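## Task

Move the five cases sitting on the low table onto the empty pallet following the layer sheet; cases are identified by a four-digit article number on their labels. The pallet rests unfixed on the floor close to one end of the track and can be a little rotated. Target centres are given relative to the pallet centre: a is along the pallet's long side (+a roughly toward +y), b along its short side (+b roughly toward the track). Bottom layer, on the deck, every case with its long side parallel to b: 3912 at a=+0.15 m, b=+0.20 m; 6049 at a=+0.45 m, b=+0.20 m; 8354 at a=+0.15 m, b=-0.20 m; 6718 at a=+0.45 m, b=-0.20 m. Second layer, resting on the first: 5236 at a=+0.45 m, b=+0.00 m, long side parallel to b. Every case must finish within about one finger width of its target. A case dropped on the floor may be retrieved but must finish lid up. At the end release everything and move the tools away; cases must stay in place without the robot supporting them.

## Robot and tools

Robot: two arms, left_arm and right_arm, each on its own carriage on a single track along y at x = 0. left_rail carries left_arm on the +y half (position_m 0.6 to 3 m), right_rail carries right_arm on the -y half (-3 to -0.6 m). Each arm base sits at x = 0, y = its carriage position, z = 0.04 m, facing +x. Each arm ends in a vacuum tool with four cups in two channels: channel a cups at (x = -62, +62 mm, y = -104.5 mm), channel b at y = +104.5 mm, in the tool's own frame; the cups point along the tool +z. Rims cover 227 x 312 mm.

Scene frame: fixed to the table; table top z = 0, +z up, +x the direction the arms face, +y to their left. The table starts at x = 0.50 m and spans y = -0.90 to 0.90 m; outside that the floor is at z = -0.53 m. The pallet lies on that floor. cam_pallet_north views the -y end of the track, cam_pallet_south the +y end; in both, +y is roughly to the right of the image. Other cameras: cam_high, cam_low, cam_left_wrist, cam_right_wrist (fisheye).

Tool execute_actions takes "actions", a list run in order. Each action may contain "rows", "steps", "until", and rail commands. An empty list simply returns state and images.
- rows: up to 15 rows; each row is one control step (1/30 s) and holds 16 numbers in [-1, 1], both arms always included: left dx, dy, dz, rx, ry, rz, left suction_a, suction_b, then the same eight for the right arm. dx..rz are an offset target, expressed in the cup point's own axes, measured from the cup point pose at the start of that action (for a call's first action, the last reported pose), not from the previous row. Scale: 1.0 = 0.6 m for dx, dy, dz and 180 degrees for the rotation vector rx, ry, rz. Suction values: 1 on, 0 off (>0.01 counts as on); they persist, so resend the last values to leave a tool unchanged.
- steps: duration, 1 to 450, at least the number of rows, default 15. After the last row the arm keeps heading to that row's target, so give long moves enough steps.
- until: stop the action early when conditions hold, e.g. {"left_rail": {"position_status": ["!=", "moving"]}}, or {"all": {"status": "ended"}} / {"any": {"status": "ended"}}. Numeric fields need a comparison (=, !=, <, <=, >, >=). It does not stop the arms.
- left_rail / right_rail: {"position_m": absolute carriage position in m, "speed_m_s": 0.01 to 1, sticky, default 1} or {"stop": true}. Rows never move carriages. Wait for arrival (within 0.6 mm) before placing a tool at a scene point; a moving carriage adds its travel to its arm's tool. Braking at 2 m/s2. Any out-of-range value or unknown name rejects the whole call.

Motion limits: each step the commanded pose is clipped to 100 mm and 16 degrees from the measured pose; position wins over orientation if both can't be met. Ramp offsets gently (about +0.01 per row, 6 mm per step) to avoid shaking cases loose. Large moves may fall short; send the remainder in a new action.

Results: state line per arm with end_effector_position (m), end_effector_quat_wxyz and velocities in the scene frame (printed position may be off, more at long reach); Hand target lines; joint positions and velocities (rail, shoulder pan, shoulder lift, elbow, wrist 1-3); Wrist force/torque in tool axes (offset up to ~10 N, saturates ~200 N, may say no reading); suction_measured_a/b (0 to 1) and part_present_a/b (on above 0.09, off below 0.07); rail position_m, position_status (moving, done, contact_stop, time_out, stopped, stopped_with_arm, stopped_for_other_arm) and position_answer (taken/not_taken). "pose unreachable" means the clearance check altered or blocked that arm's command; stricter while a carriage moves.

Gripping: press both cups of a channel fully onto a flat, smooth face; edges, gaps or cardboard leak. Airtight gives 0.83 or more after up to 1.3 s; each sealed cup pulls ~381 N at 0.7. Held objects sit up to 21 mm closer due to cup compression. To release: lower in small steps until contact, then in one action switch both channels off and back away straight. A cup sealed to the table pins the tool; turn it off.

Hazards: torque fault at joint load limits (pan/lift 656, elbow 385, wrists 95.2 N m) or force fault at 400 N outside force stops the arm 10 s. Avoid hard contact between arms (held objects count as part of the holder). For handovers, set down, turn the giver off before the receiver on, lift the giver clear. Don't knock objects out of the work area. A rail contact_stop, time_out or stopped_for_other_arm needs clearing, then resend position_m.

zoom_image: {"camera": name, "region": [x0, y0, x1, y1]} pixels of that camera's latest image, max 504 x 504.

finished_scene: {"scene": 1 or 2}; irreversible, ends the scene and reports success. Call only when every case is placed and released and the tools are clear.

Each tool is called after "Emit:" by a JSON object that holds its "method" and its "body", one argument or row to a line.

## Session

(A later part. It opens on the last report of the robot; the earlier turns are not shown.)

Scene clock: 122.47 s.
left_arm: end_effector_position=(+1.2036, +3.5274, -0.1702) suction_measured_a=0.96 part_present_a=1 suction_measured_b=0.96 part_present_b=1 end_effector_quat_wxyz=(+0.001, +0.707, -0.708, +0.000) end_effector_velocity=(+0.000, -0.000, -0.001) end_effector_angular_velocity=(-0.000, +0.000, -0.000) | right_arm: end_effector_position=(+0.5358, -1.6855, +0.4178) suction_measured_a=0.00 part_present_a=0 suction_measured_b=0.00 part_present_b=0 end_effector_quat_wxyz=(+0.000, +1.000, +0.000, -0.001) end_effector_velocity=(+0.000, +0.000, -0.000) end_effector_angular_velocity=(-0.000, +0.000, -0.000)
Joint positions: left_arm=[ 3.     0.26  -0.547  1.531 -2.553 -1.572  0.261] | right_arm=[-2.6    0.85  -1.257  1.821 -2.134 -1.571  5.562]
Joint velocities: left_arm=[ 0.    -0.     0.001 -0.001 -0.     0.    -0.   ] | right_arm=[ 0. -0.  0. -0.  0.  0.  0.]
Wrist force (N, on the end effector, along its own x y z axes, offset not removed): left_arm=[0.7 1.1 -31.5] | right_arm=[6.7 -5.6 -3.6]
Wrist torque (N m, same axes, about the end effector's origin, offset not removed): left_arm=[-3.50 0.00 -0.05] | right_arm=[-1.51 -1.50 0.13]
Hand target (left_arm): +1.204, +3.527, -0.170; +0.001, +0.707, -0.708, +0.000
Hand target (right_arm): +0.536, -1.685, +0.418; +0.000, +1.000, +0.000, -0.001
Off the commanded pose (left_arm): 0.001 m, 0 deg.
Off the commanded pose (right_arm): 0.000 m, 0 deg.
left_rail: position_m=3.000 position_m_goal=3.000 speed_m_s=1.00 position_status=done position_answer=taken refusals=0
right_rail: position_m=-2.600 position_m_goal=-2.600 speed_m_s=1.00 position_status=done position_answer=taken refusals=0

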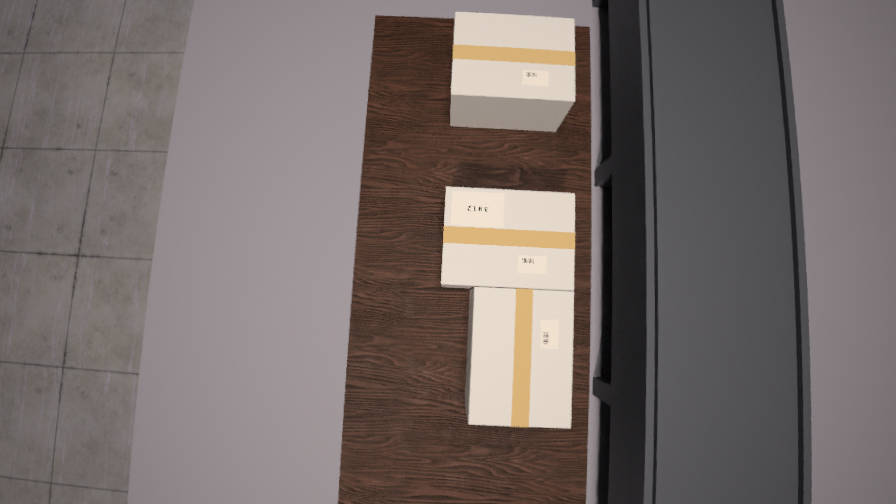

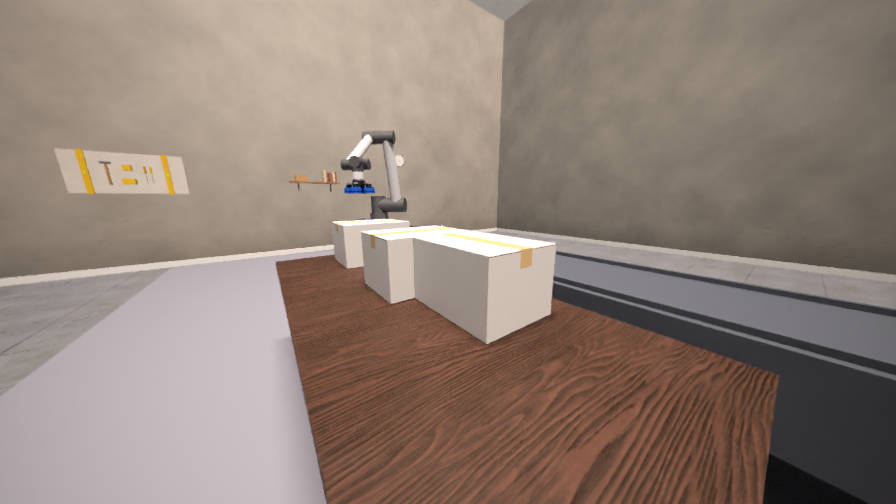

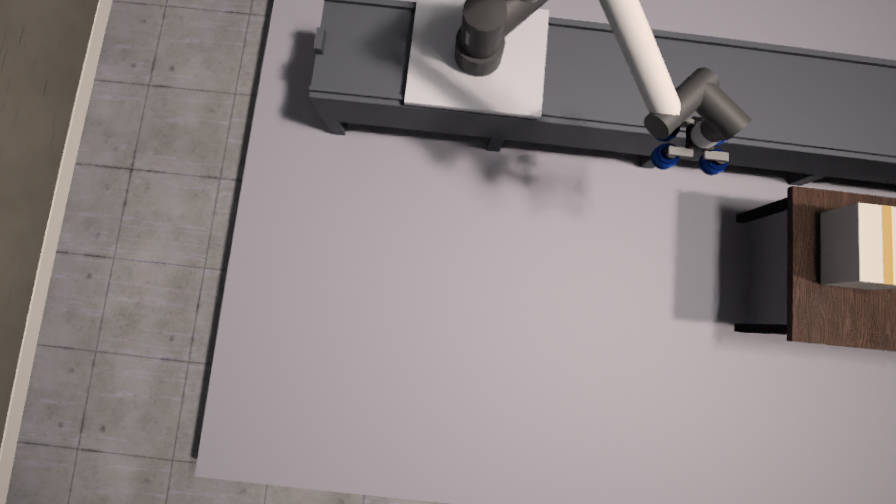

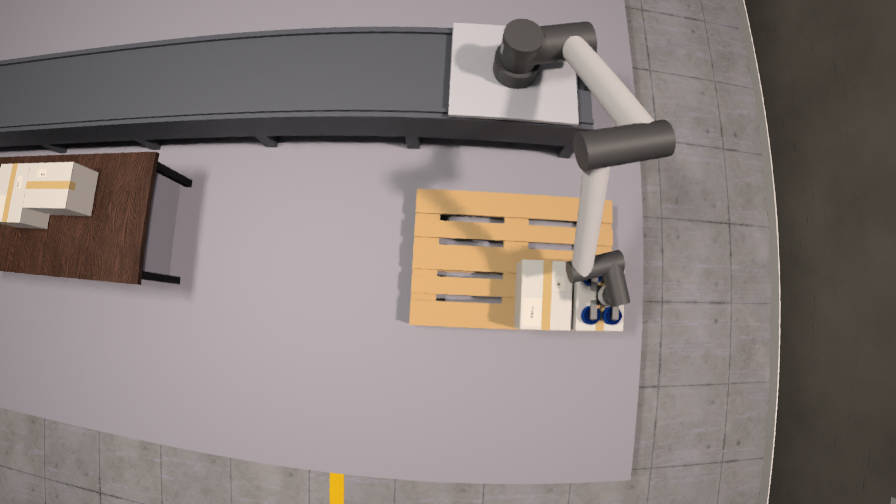

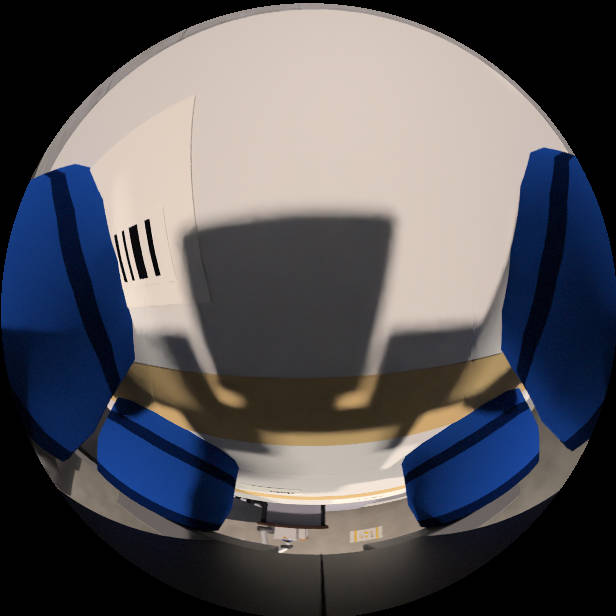

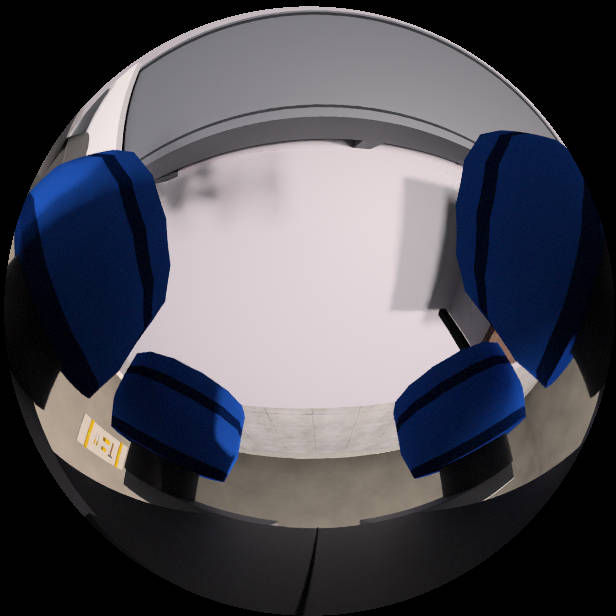

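Emit:
{"method": "execute_actions", "body": {
  "actions": [
    {"rows":[[0,0,0.011,0,0,0,1,1,0,0,0,0,0,0,0,0]],"steps":12},
    {"rows":[[0,0,-0.005,0,0,0,0,0,0,0,0,0,0,0,0,0],[0,0,-0.012,0,0,0,0,0,0,0,0,0,0,0,0,0],[0,0,-0.02,0,0,0,0,0,0,0,0,0,0,0,0,0],[0,0,-0.03,0,0,0,0,0,0,0,0,0,0,0,0,0],[0,0,-0.06,0,0,0,0,0,0,0,0,0,0,0,0,0]],"steps":15},
    {"rows":[[0.9,0.65,-0.78,0,0,0,0,0,0,0,0,0,0,0,0,0]],"steps":15},
    {"left_rail":{"position_m":0.6},"steps":48},
    {"rows":[[1,0,0,0,0,0,0,0,0,0,0,0,0,0,0,0]],"steps":48},
    {"rows":[[1,0,0.1,0,0,0,0,0,0,0,0,0,0,0,0,0]],"steps":55}
  ]
}}

Scene clock: 137.33 s.
left_arm: end_effector_position=(+0.8153, -0.6061, +0.2626) suction_measured_a=0.00 part_present_a=0 suction_measured_b=0.00 part_present_b=0 end_effector_quat_wxyz=(-0.002, +0.707, -0.708, -0.000) end_effector_velocity=(+0.001, -0.004, -0.001) end_effector_angular_velocity=(+0.001, +0.001, +0.000) | right_arm: end_effector_position=(+0.5358, -1.6855, +0.4178) suction_measured_a=0.00 part_present_a=0 suction_measured_b=0.00 part_present_b=0 end_effector_quat_wxyz=(+0.000, +1.000, +0.000, -0.001) end_effector_velocity=(-0.000, +0.000, +0.000) end_effector_angular_velocity=(+0.000, -0.000, -0.000)
Joint positions: left_arm=[ 0.6   -1.115 -0.757  1.207 -2.019 -1.568 -1.114] | right_arm=[-2.6    0.85  -1.257  1.821 -2.134 -1.571  5.562]
Joint velocities: left_arm=[ 0.    -0.     0.005 -0.01   0.006 -0.    -0.001] | right_arm=[ 0.  0. -0.  0. -0. -0.  0.]
Wrist force (N, on the end effector, along its own x y z axes, offset not removed): left_arm=[4.1 3.0 -1.5] | right_arm=[-0.1 -13.7 1.5]
Wrist torque (N m, same axes, about the end effector's origin, offset not removed): left_arm=[0.27 -0.71 -0.05] | right_arm=[-2.58 -0.68 0.23]
Hand target (left_arm): +0.815, -0.607, +0.263; -0.002, +0.707, -0.708, -0.000
Hand target (right_arm): +0.536, -1.685, +0.418; +0.000, +1.000, +0.000, -0.001
Off the commanded pose (left_arm): 0.002 m, 0 deg.
Off the commanded pose (right_arm): 0.000 m, 0 deg.
left_rail: position_m=0.600 position_m_goal=0.600 speed_m_s=1.00 position_status=done position_answer=taken refusals=0
right_rail: position_m=-2.600 position_m_goal=-2.600 speed_m_s=1.00 position_status=done position_answer=taken refusals=0

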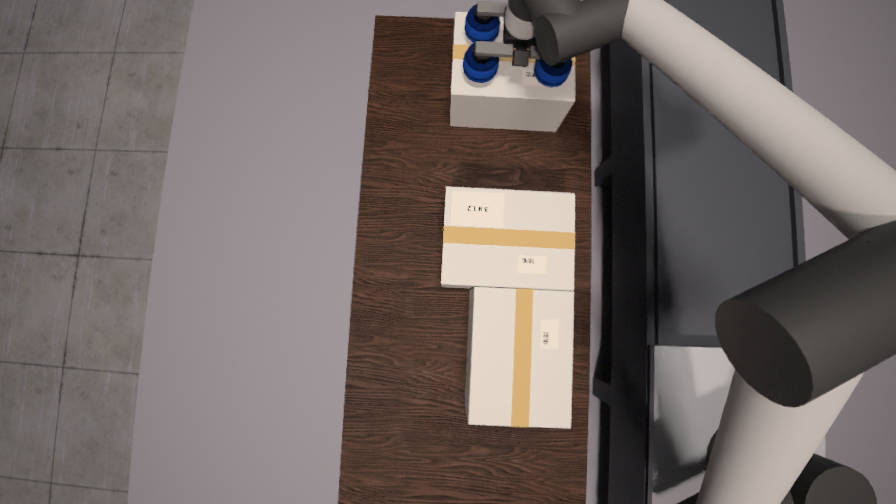

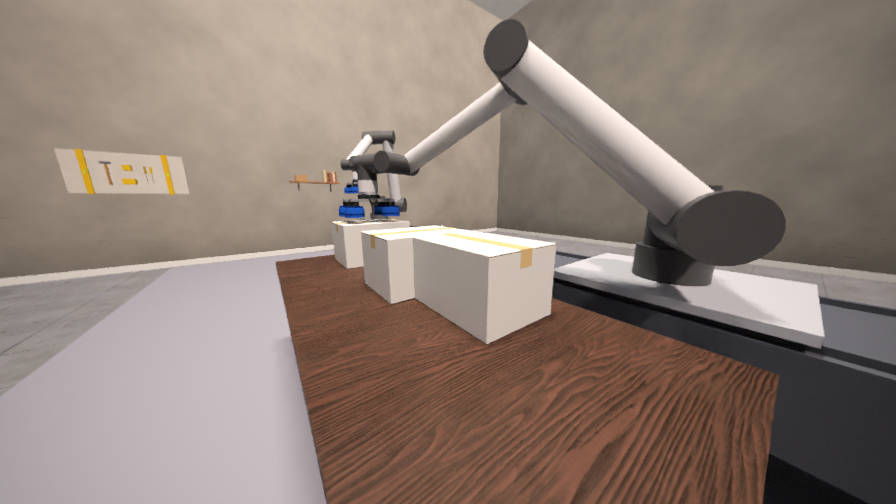

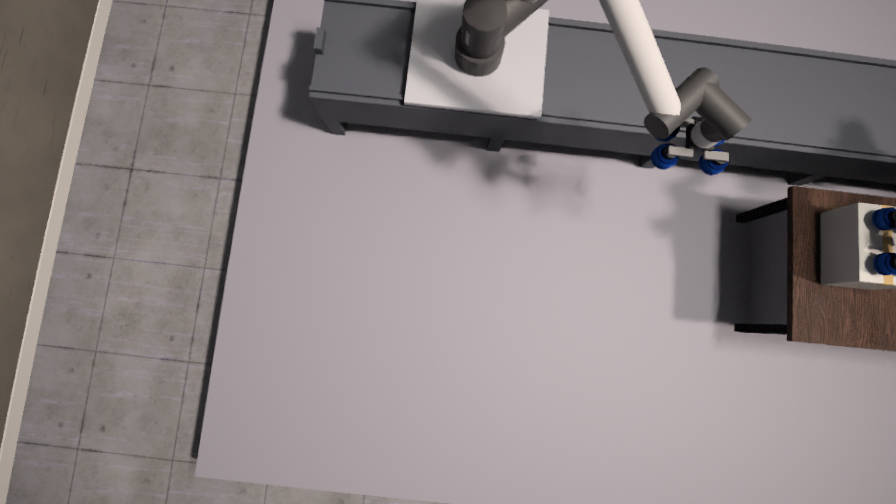

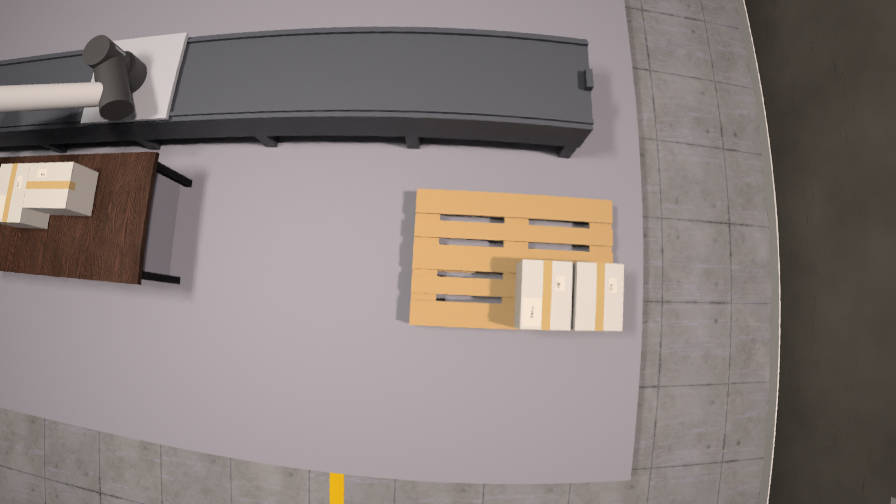

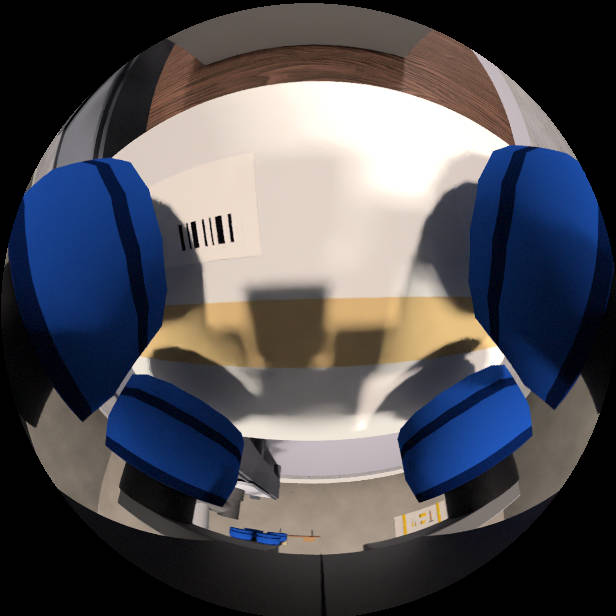

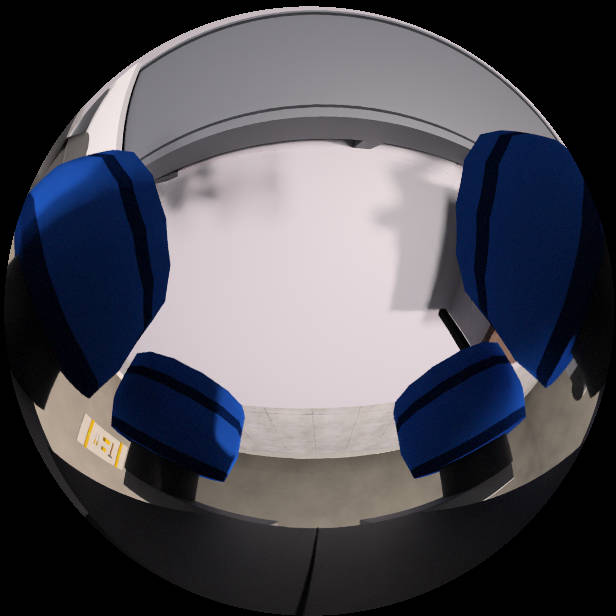

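Emit:
{"method": "execute_actions", "body": {
  "actions": [
    {"rows":[[0.01,0.004,0.074,0,0,0,1,1,0,0,0,0,0,0,0,0]],"steps":40},
    {"rows":[[0,0,-0.01,0,0,0,1,1,0,0,0,0,0,0,0,0],[0,0,-0.03,0,0,0,1,1,0,0,0,0,0,0,0,0],[0,0,-0.06,0,0,0,1,1,0,0,0,0,0,0,0,0],[0,0,-0.1,0,0,0,1,1,0,0,0,0,0,0,0,0],[0,0,-0.45,0,0,0,1,1,0,0,0,0,0,0,0,0]],"steps":32},
    {"left_rail":{"position_m":3.0},"rows":[[-0.03,0,0,0,0,0,1,1,0,0,0,0,0,0,0,0],[-0.08,0,0,0,0,0,1,1,0,0,0,0,0,0,0,0],[-1,0.025,0,0,0,0,1,1,0,0,0,0,0,0,0,0]],"steps":50},
    {"rows":[[-1,0,0.5,0,0,0,1,1,0,0,0,0,0,0,0,0]],"steps":55},
    {"rows":[[-0.905,0,0.56,0,0,0,1,1,0,0,0,0,0,0,0,0]],"steps":58}
  ]
}}

Emit:
{"method": "zoom_image", "body": {
  "camera": "cam_pallet_south",
  "region": [490,180,660,350]
}}

Scene clock: 154.63 s.
left_arm: end_effector_position=(+0.7968, +3.5252, -0.1491) suction_measured_a=0.96 part_present_a=1 suction_measured_b=0.96 part_present_b=1 end_effector_quat_wxyz=(+0.001, +0.707, -0.708, +0.000) end_effector_velocity=(+0.001, +0.003, -0.002) end_effector_angular_velocity=(-0.000, +0.000, -0.000) | right_arm: end_effector_position=(+0.5358, -1.6855, +0.4178) suction_measured_a=0.00 part_present_a=0 suction_measured_b=0.00 part_present_b=0 end_effector_quat_wxyz=(+0.000, +1.000, +0.000, -0.001) end_effector_velocity=(+0.000, +0.000, -0.000) end_effector_angular_velocity=(-0.000, +0.000, -0.000)
Joint positions: left_arm=[ 3.     0.371 -0.737  2.12  -2.952 -1.572  0.372] | right_arm=[-2.6    0.85  -1.257  1.821 -2.134 -1.571  5.562]
Joint velocities: left_arm=[ 0.     0.002  0.003 -0.004  0.001 -0.     0.003] | right_arm=[ 0. -0.  0. -0.  0.  0. -0.]
Wrist force (N, on the end effector, along its own x y z axes, offset not removed): left_arm=[0.4 0.7 -31.0] | right_arm=[5.7 -5.5 3.0]
Wrist torque (N m, same axes, about the end effector's origin, offset not removed): left_arm=[-2.19 -0.40 -0.04] | right_arm=[-1.65 -1.47 0.27]
Hand target (left_arm): +0.797, +3.526, -0.149; +0.001, +0.707, -0.708, +0.000
Hand target (right_arm): +0.536, -1.685, +0.418; +0.000, +1.000, +0.000, -0.001
Off the commanded pose (left_arm): 0.002 m, 0 deg.
Off the commanded pose (right_arm): 0.000 m, 0 deg.
left_rail: position_m=3.000 position_m_goal=3.000 speed_m_s=1.00 position_status=done position_answer=taken refusals=0
right_rail: position_m=-2.600 position_m_goal=-2.600 speed_m_s=1.00 position_status=done position_answer=taken refusals=0

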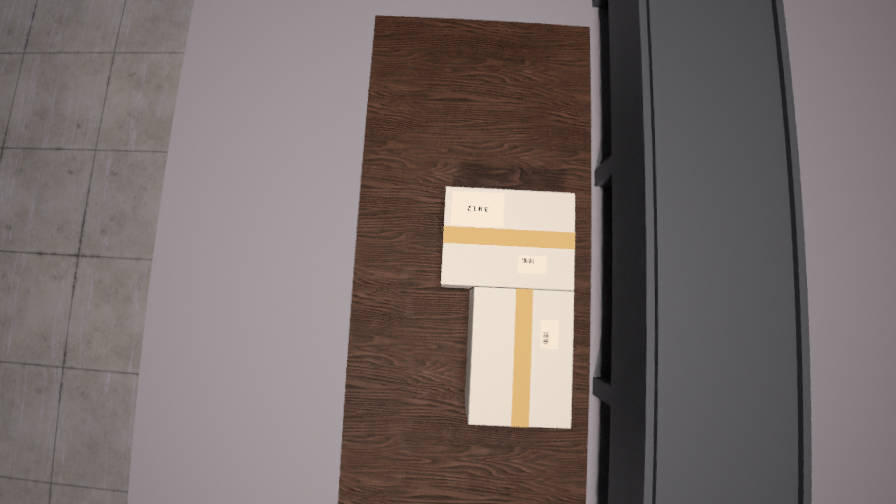

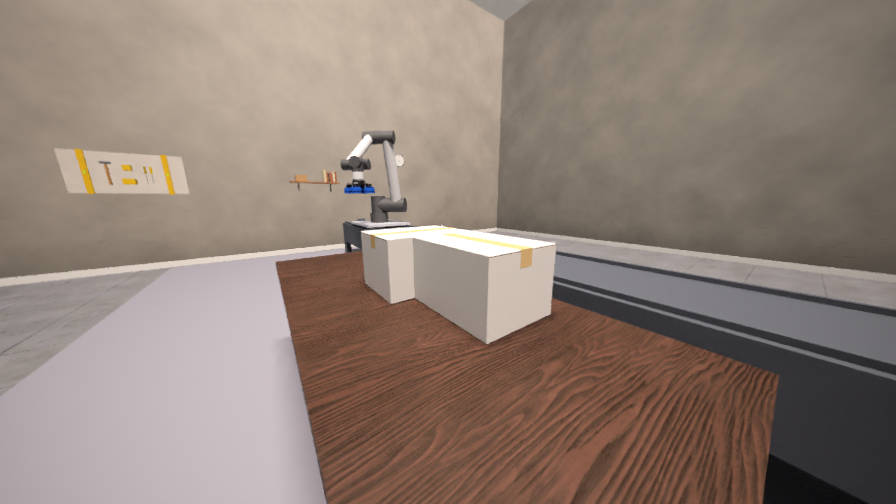

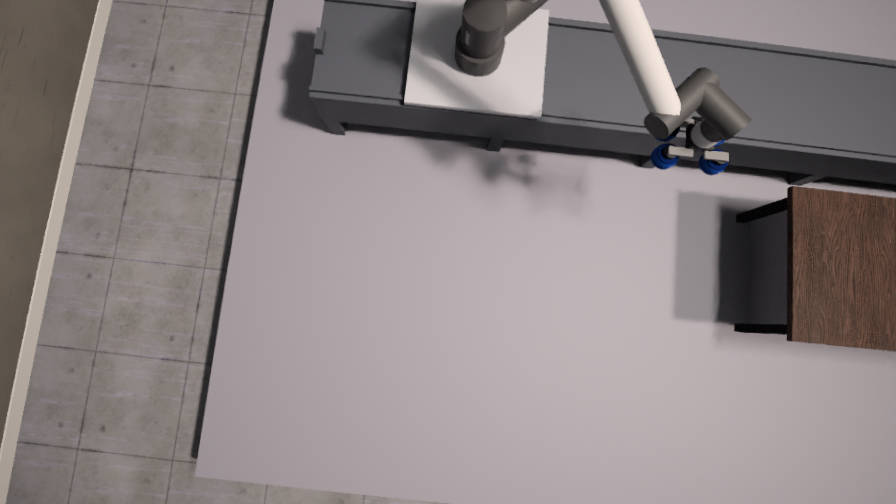

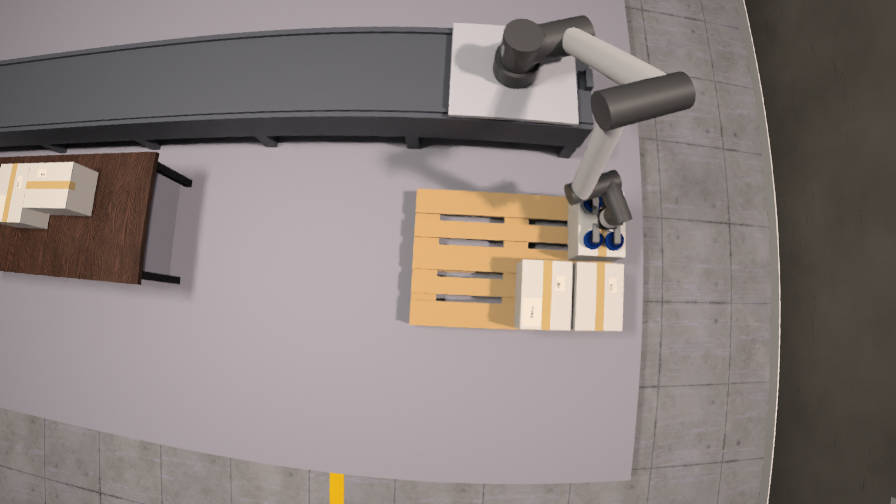

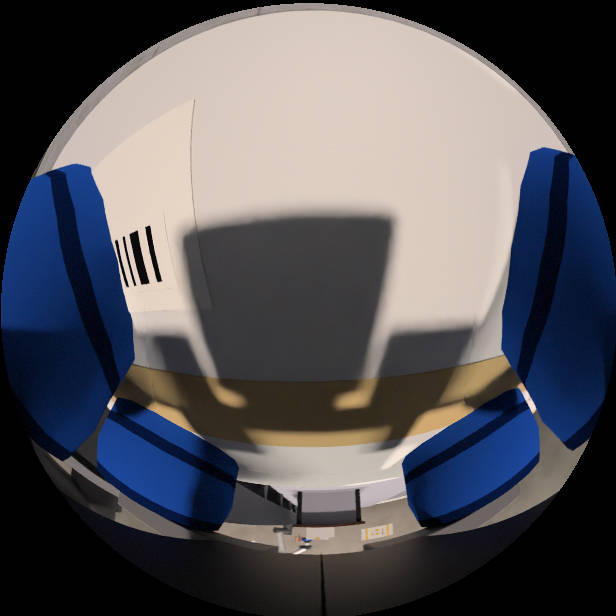

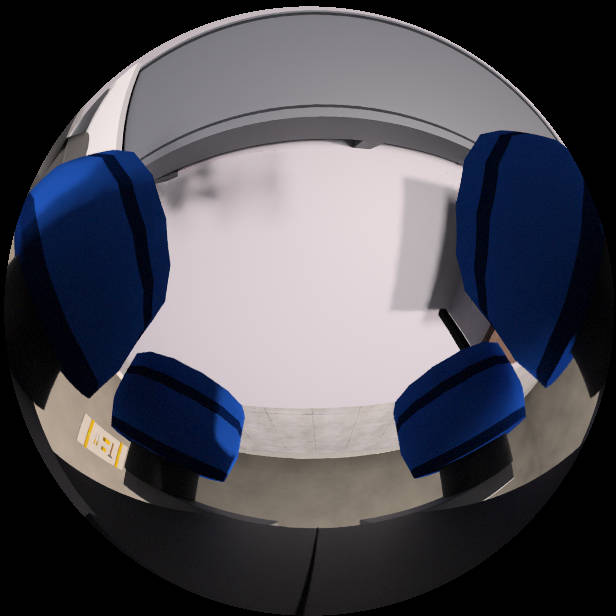

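Region (490, 180, 660, 350) of cam_pallet_south's 896x504 image, scaled by 2.965, with more detail than that image has.

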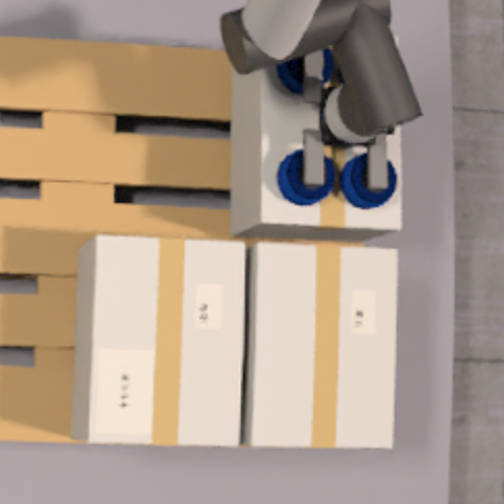

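Emit:
{"method": "execute_actions", "body": {
  "actions": [
    {"rows":[[-0.003,-0.011,0.043,0,0,0,1,1,0,0,0,0,0,0,0,0]],"steps":20},
    {"rows":[[0,0,-0.005,0,0,0,0,0,0,0,0,0,0,0,0,0],[0,0,-0.012,0,0,0,0,0,0,0,0,0,0,0,0,0],[0,0,-0.02,0,0,0,0,0,0,0,0,0,0,0,0,0],[0,0,-0.03,0,0,0,0,0,0,0,0,0,0,0,0,0],[0,0,-0.06,0,0,0,0,0,0,0,0,0,0,0,0,0]],"steps":15},
    {"rows":[[0.96,-0.015,-0.78,0,0,0,0,0,0,0,0,0,0,0,0,0]],"steps":12},
    {"left_rail":{"position_m":0.6},"steps":46},
    {"rows":[[1,0,0.1,0,0,0,0,0,0,0,0,0,0,0,0,0]],"steps":52}
  ]
}}

Emit:
{"method": "zoom_image", "body": {
  "camera": "cam_pallet_south",
  "region": [490,180,660,350]
}}

Scene clock: 164.23 s.
left_arm: end_effector_position=(+0.8125, -0.0444, +0.2659) suction_measured_a=0.00 part_present_a=0 suction_measured_b=0.00 part_present_b=0 end_effector_quat_wxyz=(-0.001, +0.707, -0.708, -0.000) end_effector_velocity=(+0.002, -0.007, -0.001) end_effector_angular_velocity=(+0.001, +0.000, +0.000) | right_arm: end_effector_position=(+0.5358, -1.6855, +0.4178) suction_measured_a=0.00 part_present_a=0 suction_measured_b=0.00 part_present_b=0 end_effector_quat_wxyz=(+0.000, +1.000, +0.000, -0.001) end_effector_velocity=(-0.000, -0.000, +0.000) end_effector_angular_velocity=(+0.000, -0.000, +0.000)
Joint positions: left_arm=[ 0.6   -0.866 -1.164  1.946 -2.352 -1.569 -0.864] | right_arm=[-2.6    0.85  -1.257  1.821 -2.134 -1.571  5.562]
Joint velocities: left_arm=[ 0.    -0.003  0.006 -0.008  0.002  0.    -0.003] | right_arm=[ 0.  0. -0. -0.  0. -0. -0.]
Wrist force (N, on the end effector, along its own x y z axes, offset not removed): left_arm=[-2.6 -1.4 1.9] | right_arm=[-3.4 -2.9 6.9]
Wrist torque (N m, same axes, about the end effector's origin, offset not removed): left_arm=[-0.21 0.07 -0.08] | right_arm=[-1.11 -0.42 0.12]
Hand target (left_arm): +0.813, -0.045, +0.266; -0.001, +0.706, -0.708, -0.000
Hand target (right_arm): +0.536, -1.685, +0.418; +0.000, +1.000, +0.000, -0.001
Off the commanded pose (left_arm): 0.002 m, 0 deg.
Off the commanded pose (right_arm): 0.000 m, 0 deg.
left_rail: position_m=0.600 position_m_goal=0.600 speed_m_s=1.00 position_status=done position_answer=taken refusals=0
right_rail: position_m=-2.600 position_m_goal=-2.600 speed_m_s=1.00 position_status=done position_answer=taken refusals=0

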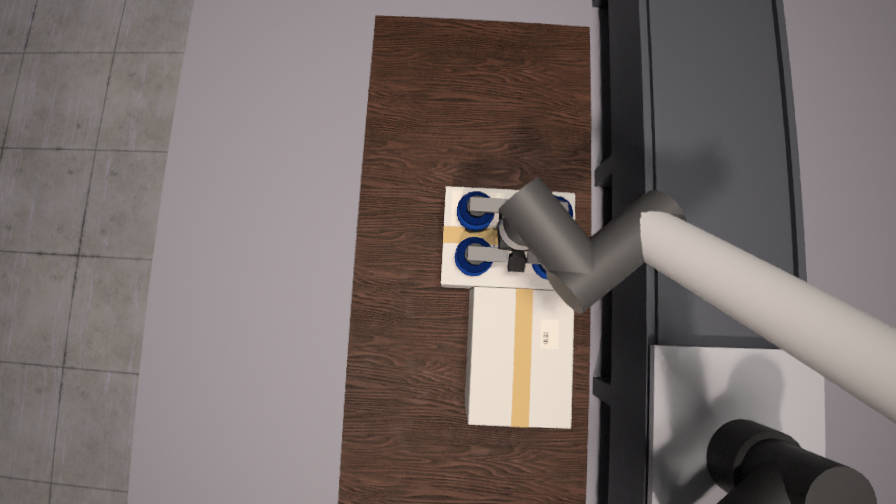

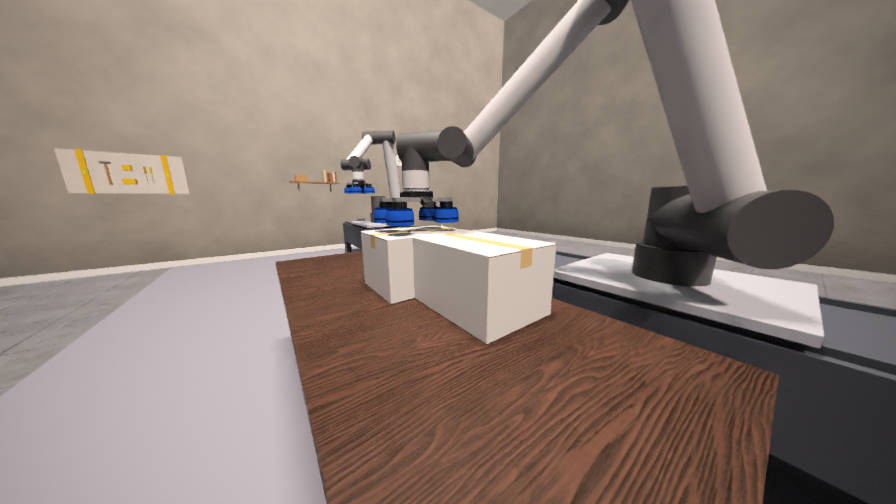

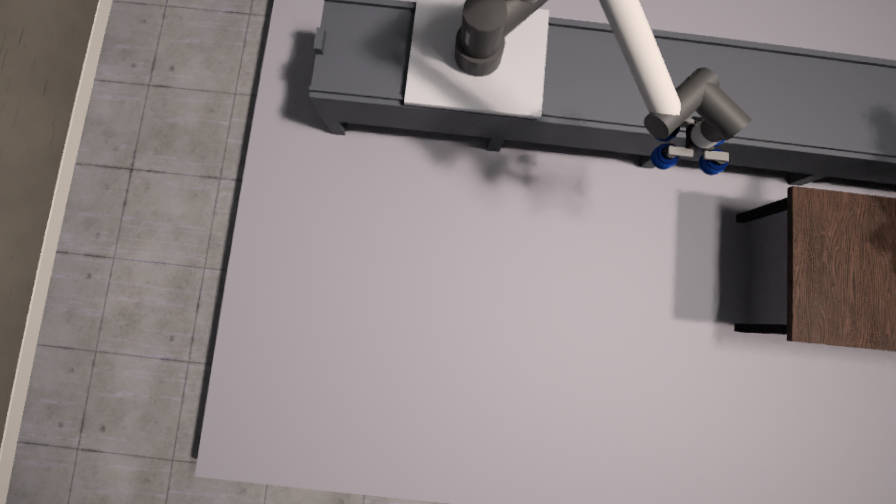

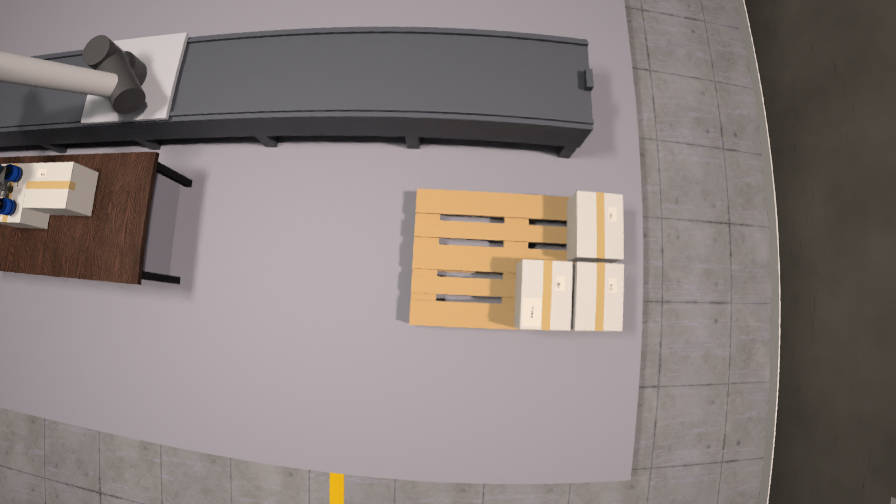

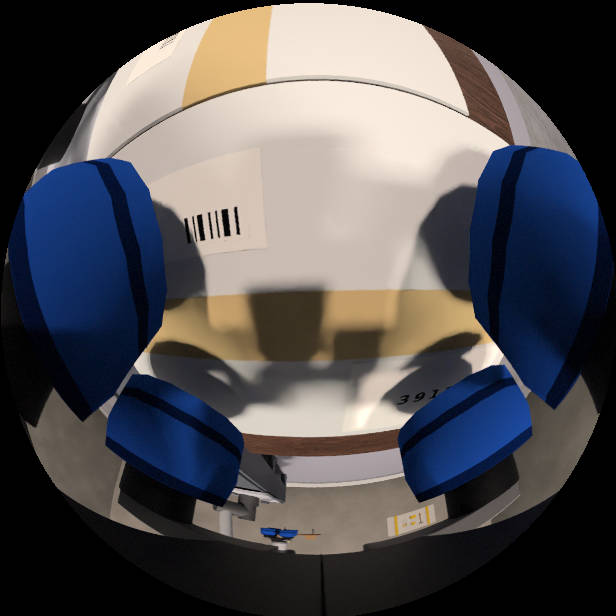

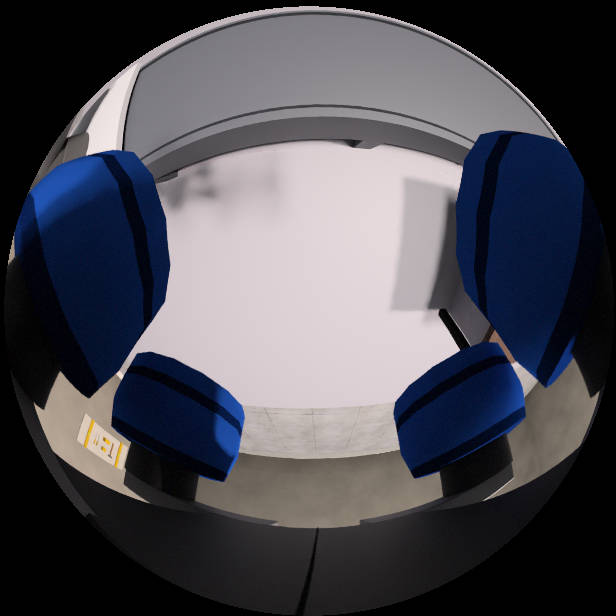

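Region (490, 180, 660, 350) of cam_pallet_south's 896x504 image, scaled by 2.965, with more detail than that image has.

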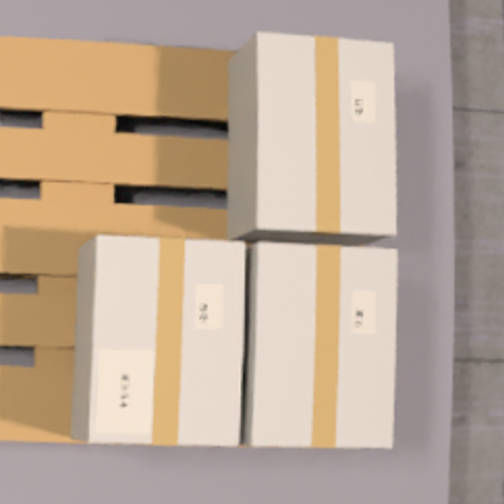

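Good. dx total .874 m.

Emit:
{"method": "execute_actions", "body": {
  "actions": [
    {"rows":[[0.004,-0.003,0.08,0,0,0,1,1,0,0,0,0,0,0,0,0]],"steps":40},
    {"rows":[[0,0,-0.01,0,0,0,1,1,0,0,0,0,0,0,0,0],[0,0,-0.03,0,0,0,1,1,0,0,0,0,0,0,0,0],[0,0,-0.06,0,0,0,1,1,0,0,0,0,0,0,0,0],[0,0,-0.1,0,0,0,1,1,0,0,0,0,0,0,0,0],[0,0,-0.45,0,0,0,1,1,0,0,0,0,0,0,0,0]],"steps":32},
    {"left_rail":{"position_m":3.0},"rows":[[-0.03,0,0,0,0,0,1,1,0,0,0,0,0,0,0,0],[-0.08,0,0,0,0,0,1,1,0,0,0,0,0,0,0,0],[-0.9,0.025,0.06,0,0,0,1,1,0,0,0,0,0,0,0,0]],"steps":48},
    {"rows":[[-0.55,0,1,0,0,0,1,1,0,0,0,0,0,0,0,0]],"steps":62}
  ]
}}

Emit:
{"method": "zoom_image", "body": {
  "camera": "cam_pallet_south",
  "region": [490,180,660,350]
}}

Scene clock: 178.83 s.
left_arm: end_effector_position=(+0.7993, +3.2207, -0.1495) suction_measured_a=0.96 part_present_a=1 suction_measured_b=0.96 part_present_b=1 end_effector_quat_wxyz=(+0.000, +0.707, -0.708, +0.000) end_effector_velocity=(+0.001, +0.001, -0.003) end_effector_angular_velocity=(-0.000, -0.000, -0.000) | right_arm: end_effector_position=(+0.5358, -1.6855, +0.4178) suction_measured_a=0.00 part_present_a=0 suction_measured_b=0.00 part_present_b=0 end_effector_quat_wxyz=(+0.000, +1.000, +0.000, -0.001) end_effector_velocity=(-0.000, +0.000, +0.000) end_effector_angular_velocity=(+0.000, -0.000, -0.000)
Joint positions: left_arm=[ 3.     0.025 -0.755  2.302 -3.117 -1.572  0.026] | right_arm=[-2.6    0.85  -1.257  1.821 -2.134 -1.571  5.562]
Joint velocities: left_arm=[ 0.     0.002  0.004 -0.003 -0.002 -0.     0.002] | right_arm=[ 0.  0. -0.  0. -0. -0.  0.]
Wrist force (N, on the end effector, along its own x y z axes, offset not removed): left_arm=[3.1 -2.3 -29.5] | right_arm=[4.0 -9.0 -2.9]
Wrist torque (N m, same axes, about the end effector's origin, offset not removed): left_arm=[2.67 -1.12 0.01] | right_arm=[-2.07 -1.27 0.37]
Hand target (left_arm): +0.799, +3.221, -0.150; +0.001, +0.707, -0.708, +0.000
Hand target (right_arm): +0.536, -1.685, +0.418; +0.000, +1.000, +0.000, -0.001
Off the commanded pose (left_arm): 0.002 m, 0 deg.
Off the commanded pose (right_arm): 0.000 m, 0 deg.
left_rail: position_m=3.000 position_m_goal=3.000 speed_m_s=1.00 position_status=done position_answer=taken refusals=0
right_rail: position_m=-2.600 position_m_goal=-2.600 speed_m_s=1.00 position_status=done position_answer=taken refusals=0

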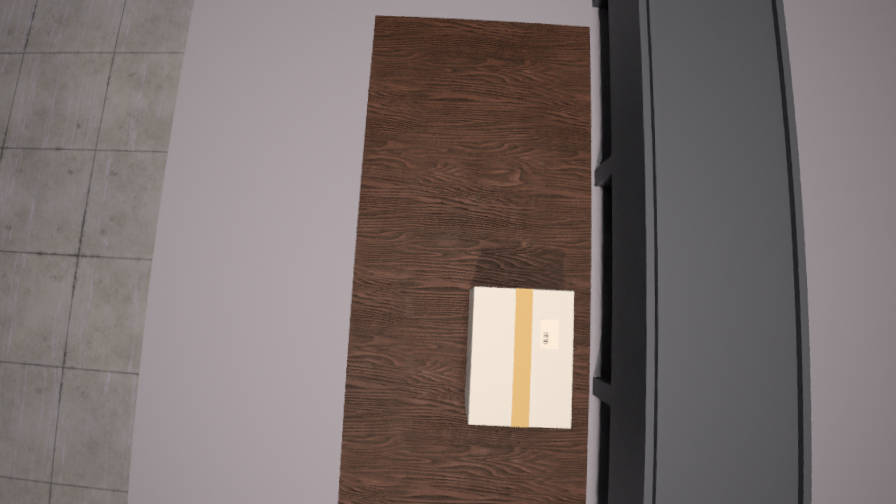

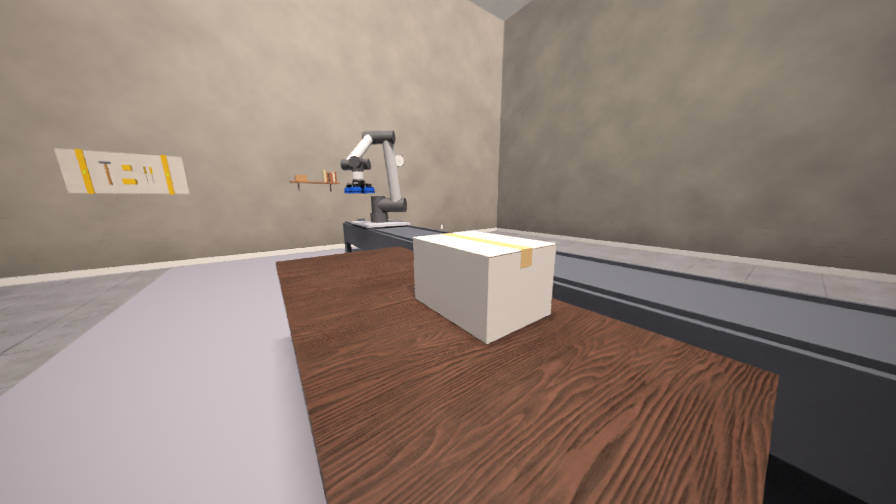

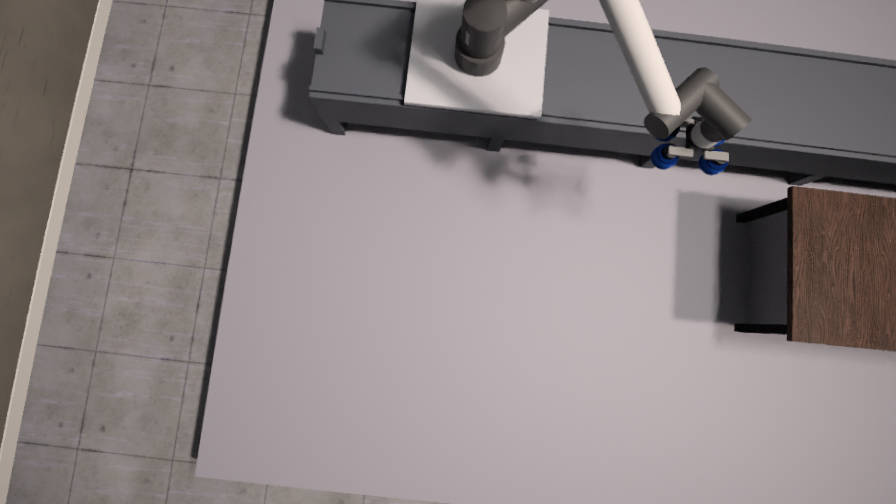

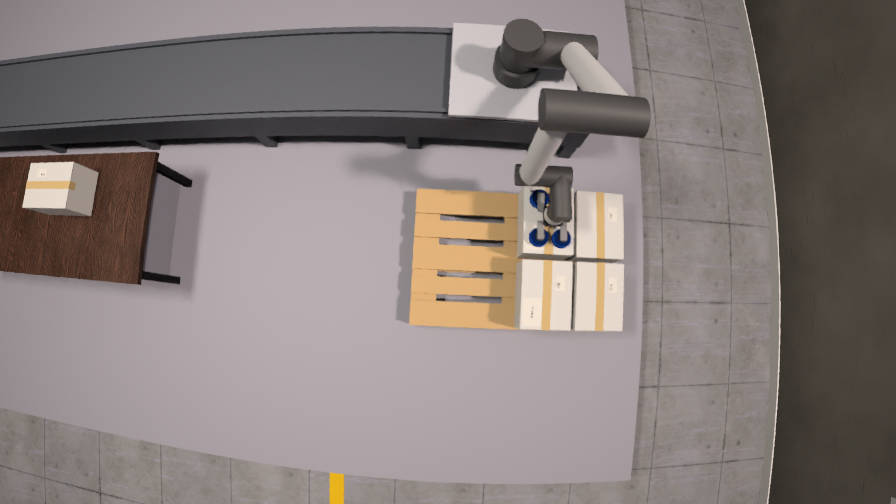

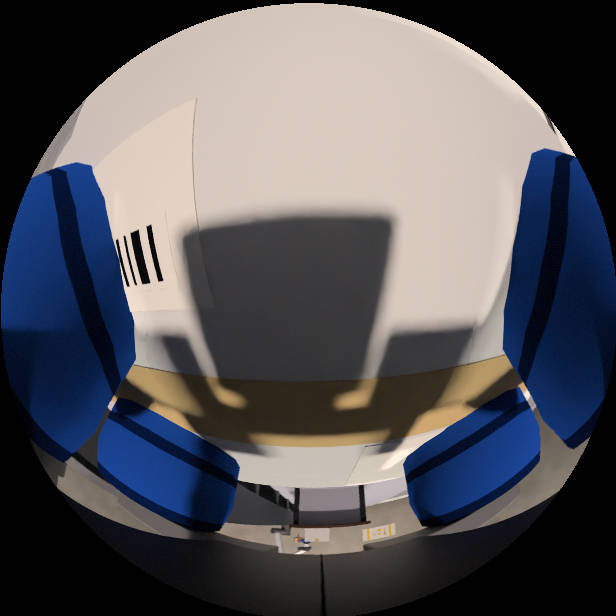

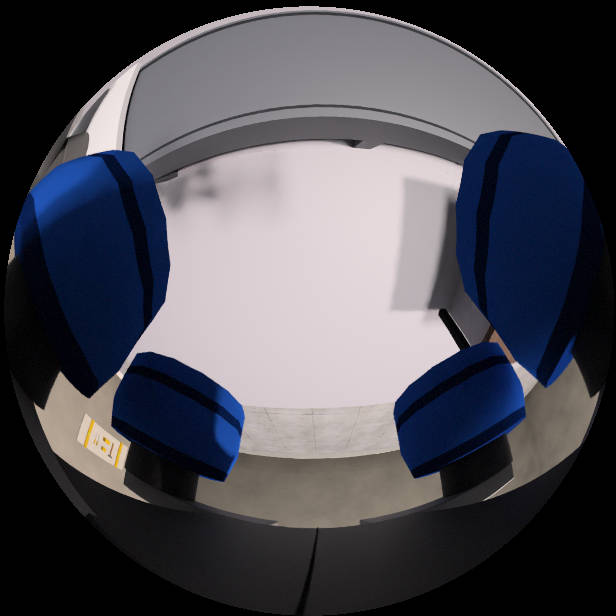

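Region (490, 180, 660, 350) of cam_pallet_south's 896x504 image, scaled by 2.965, with more detail than that image has.

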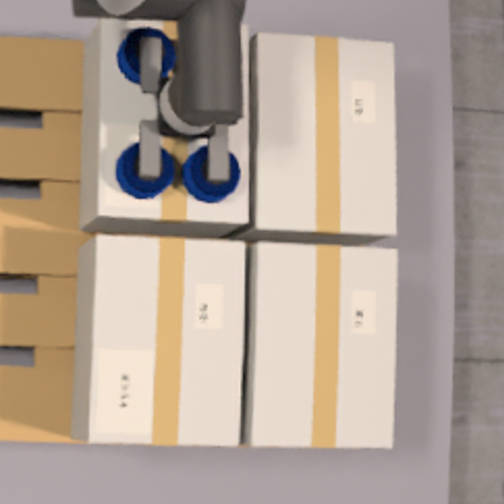

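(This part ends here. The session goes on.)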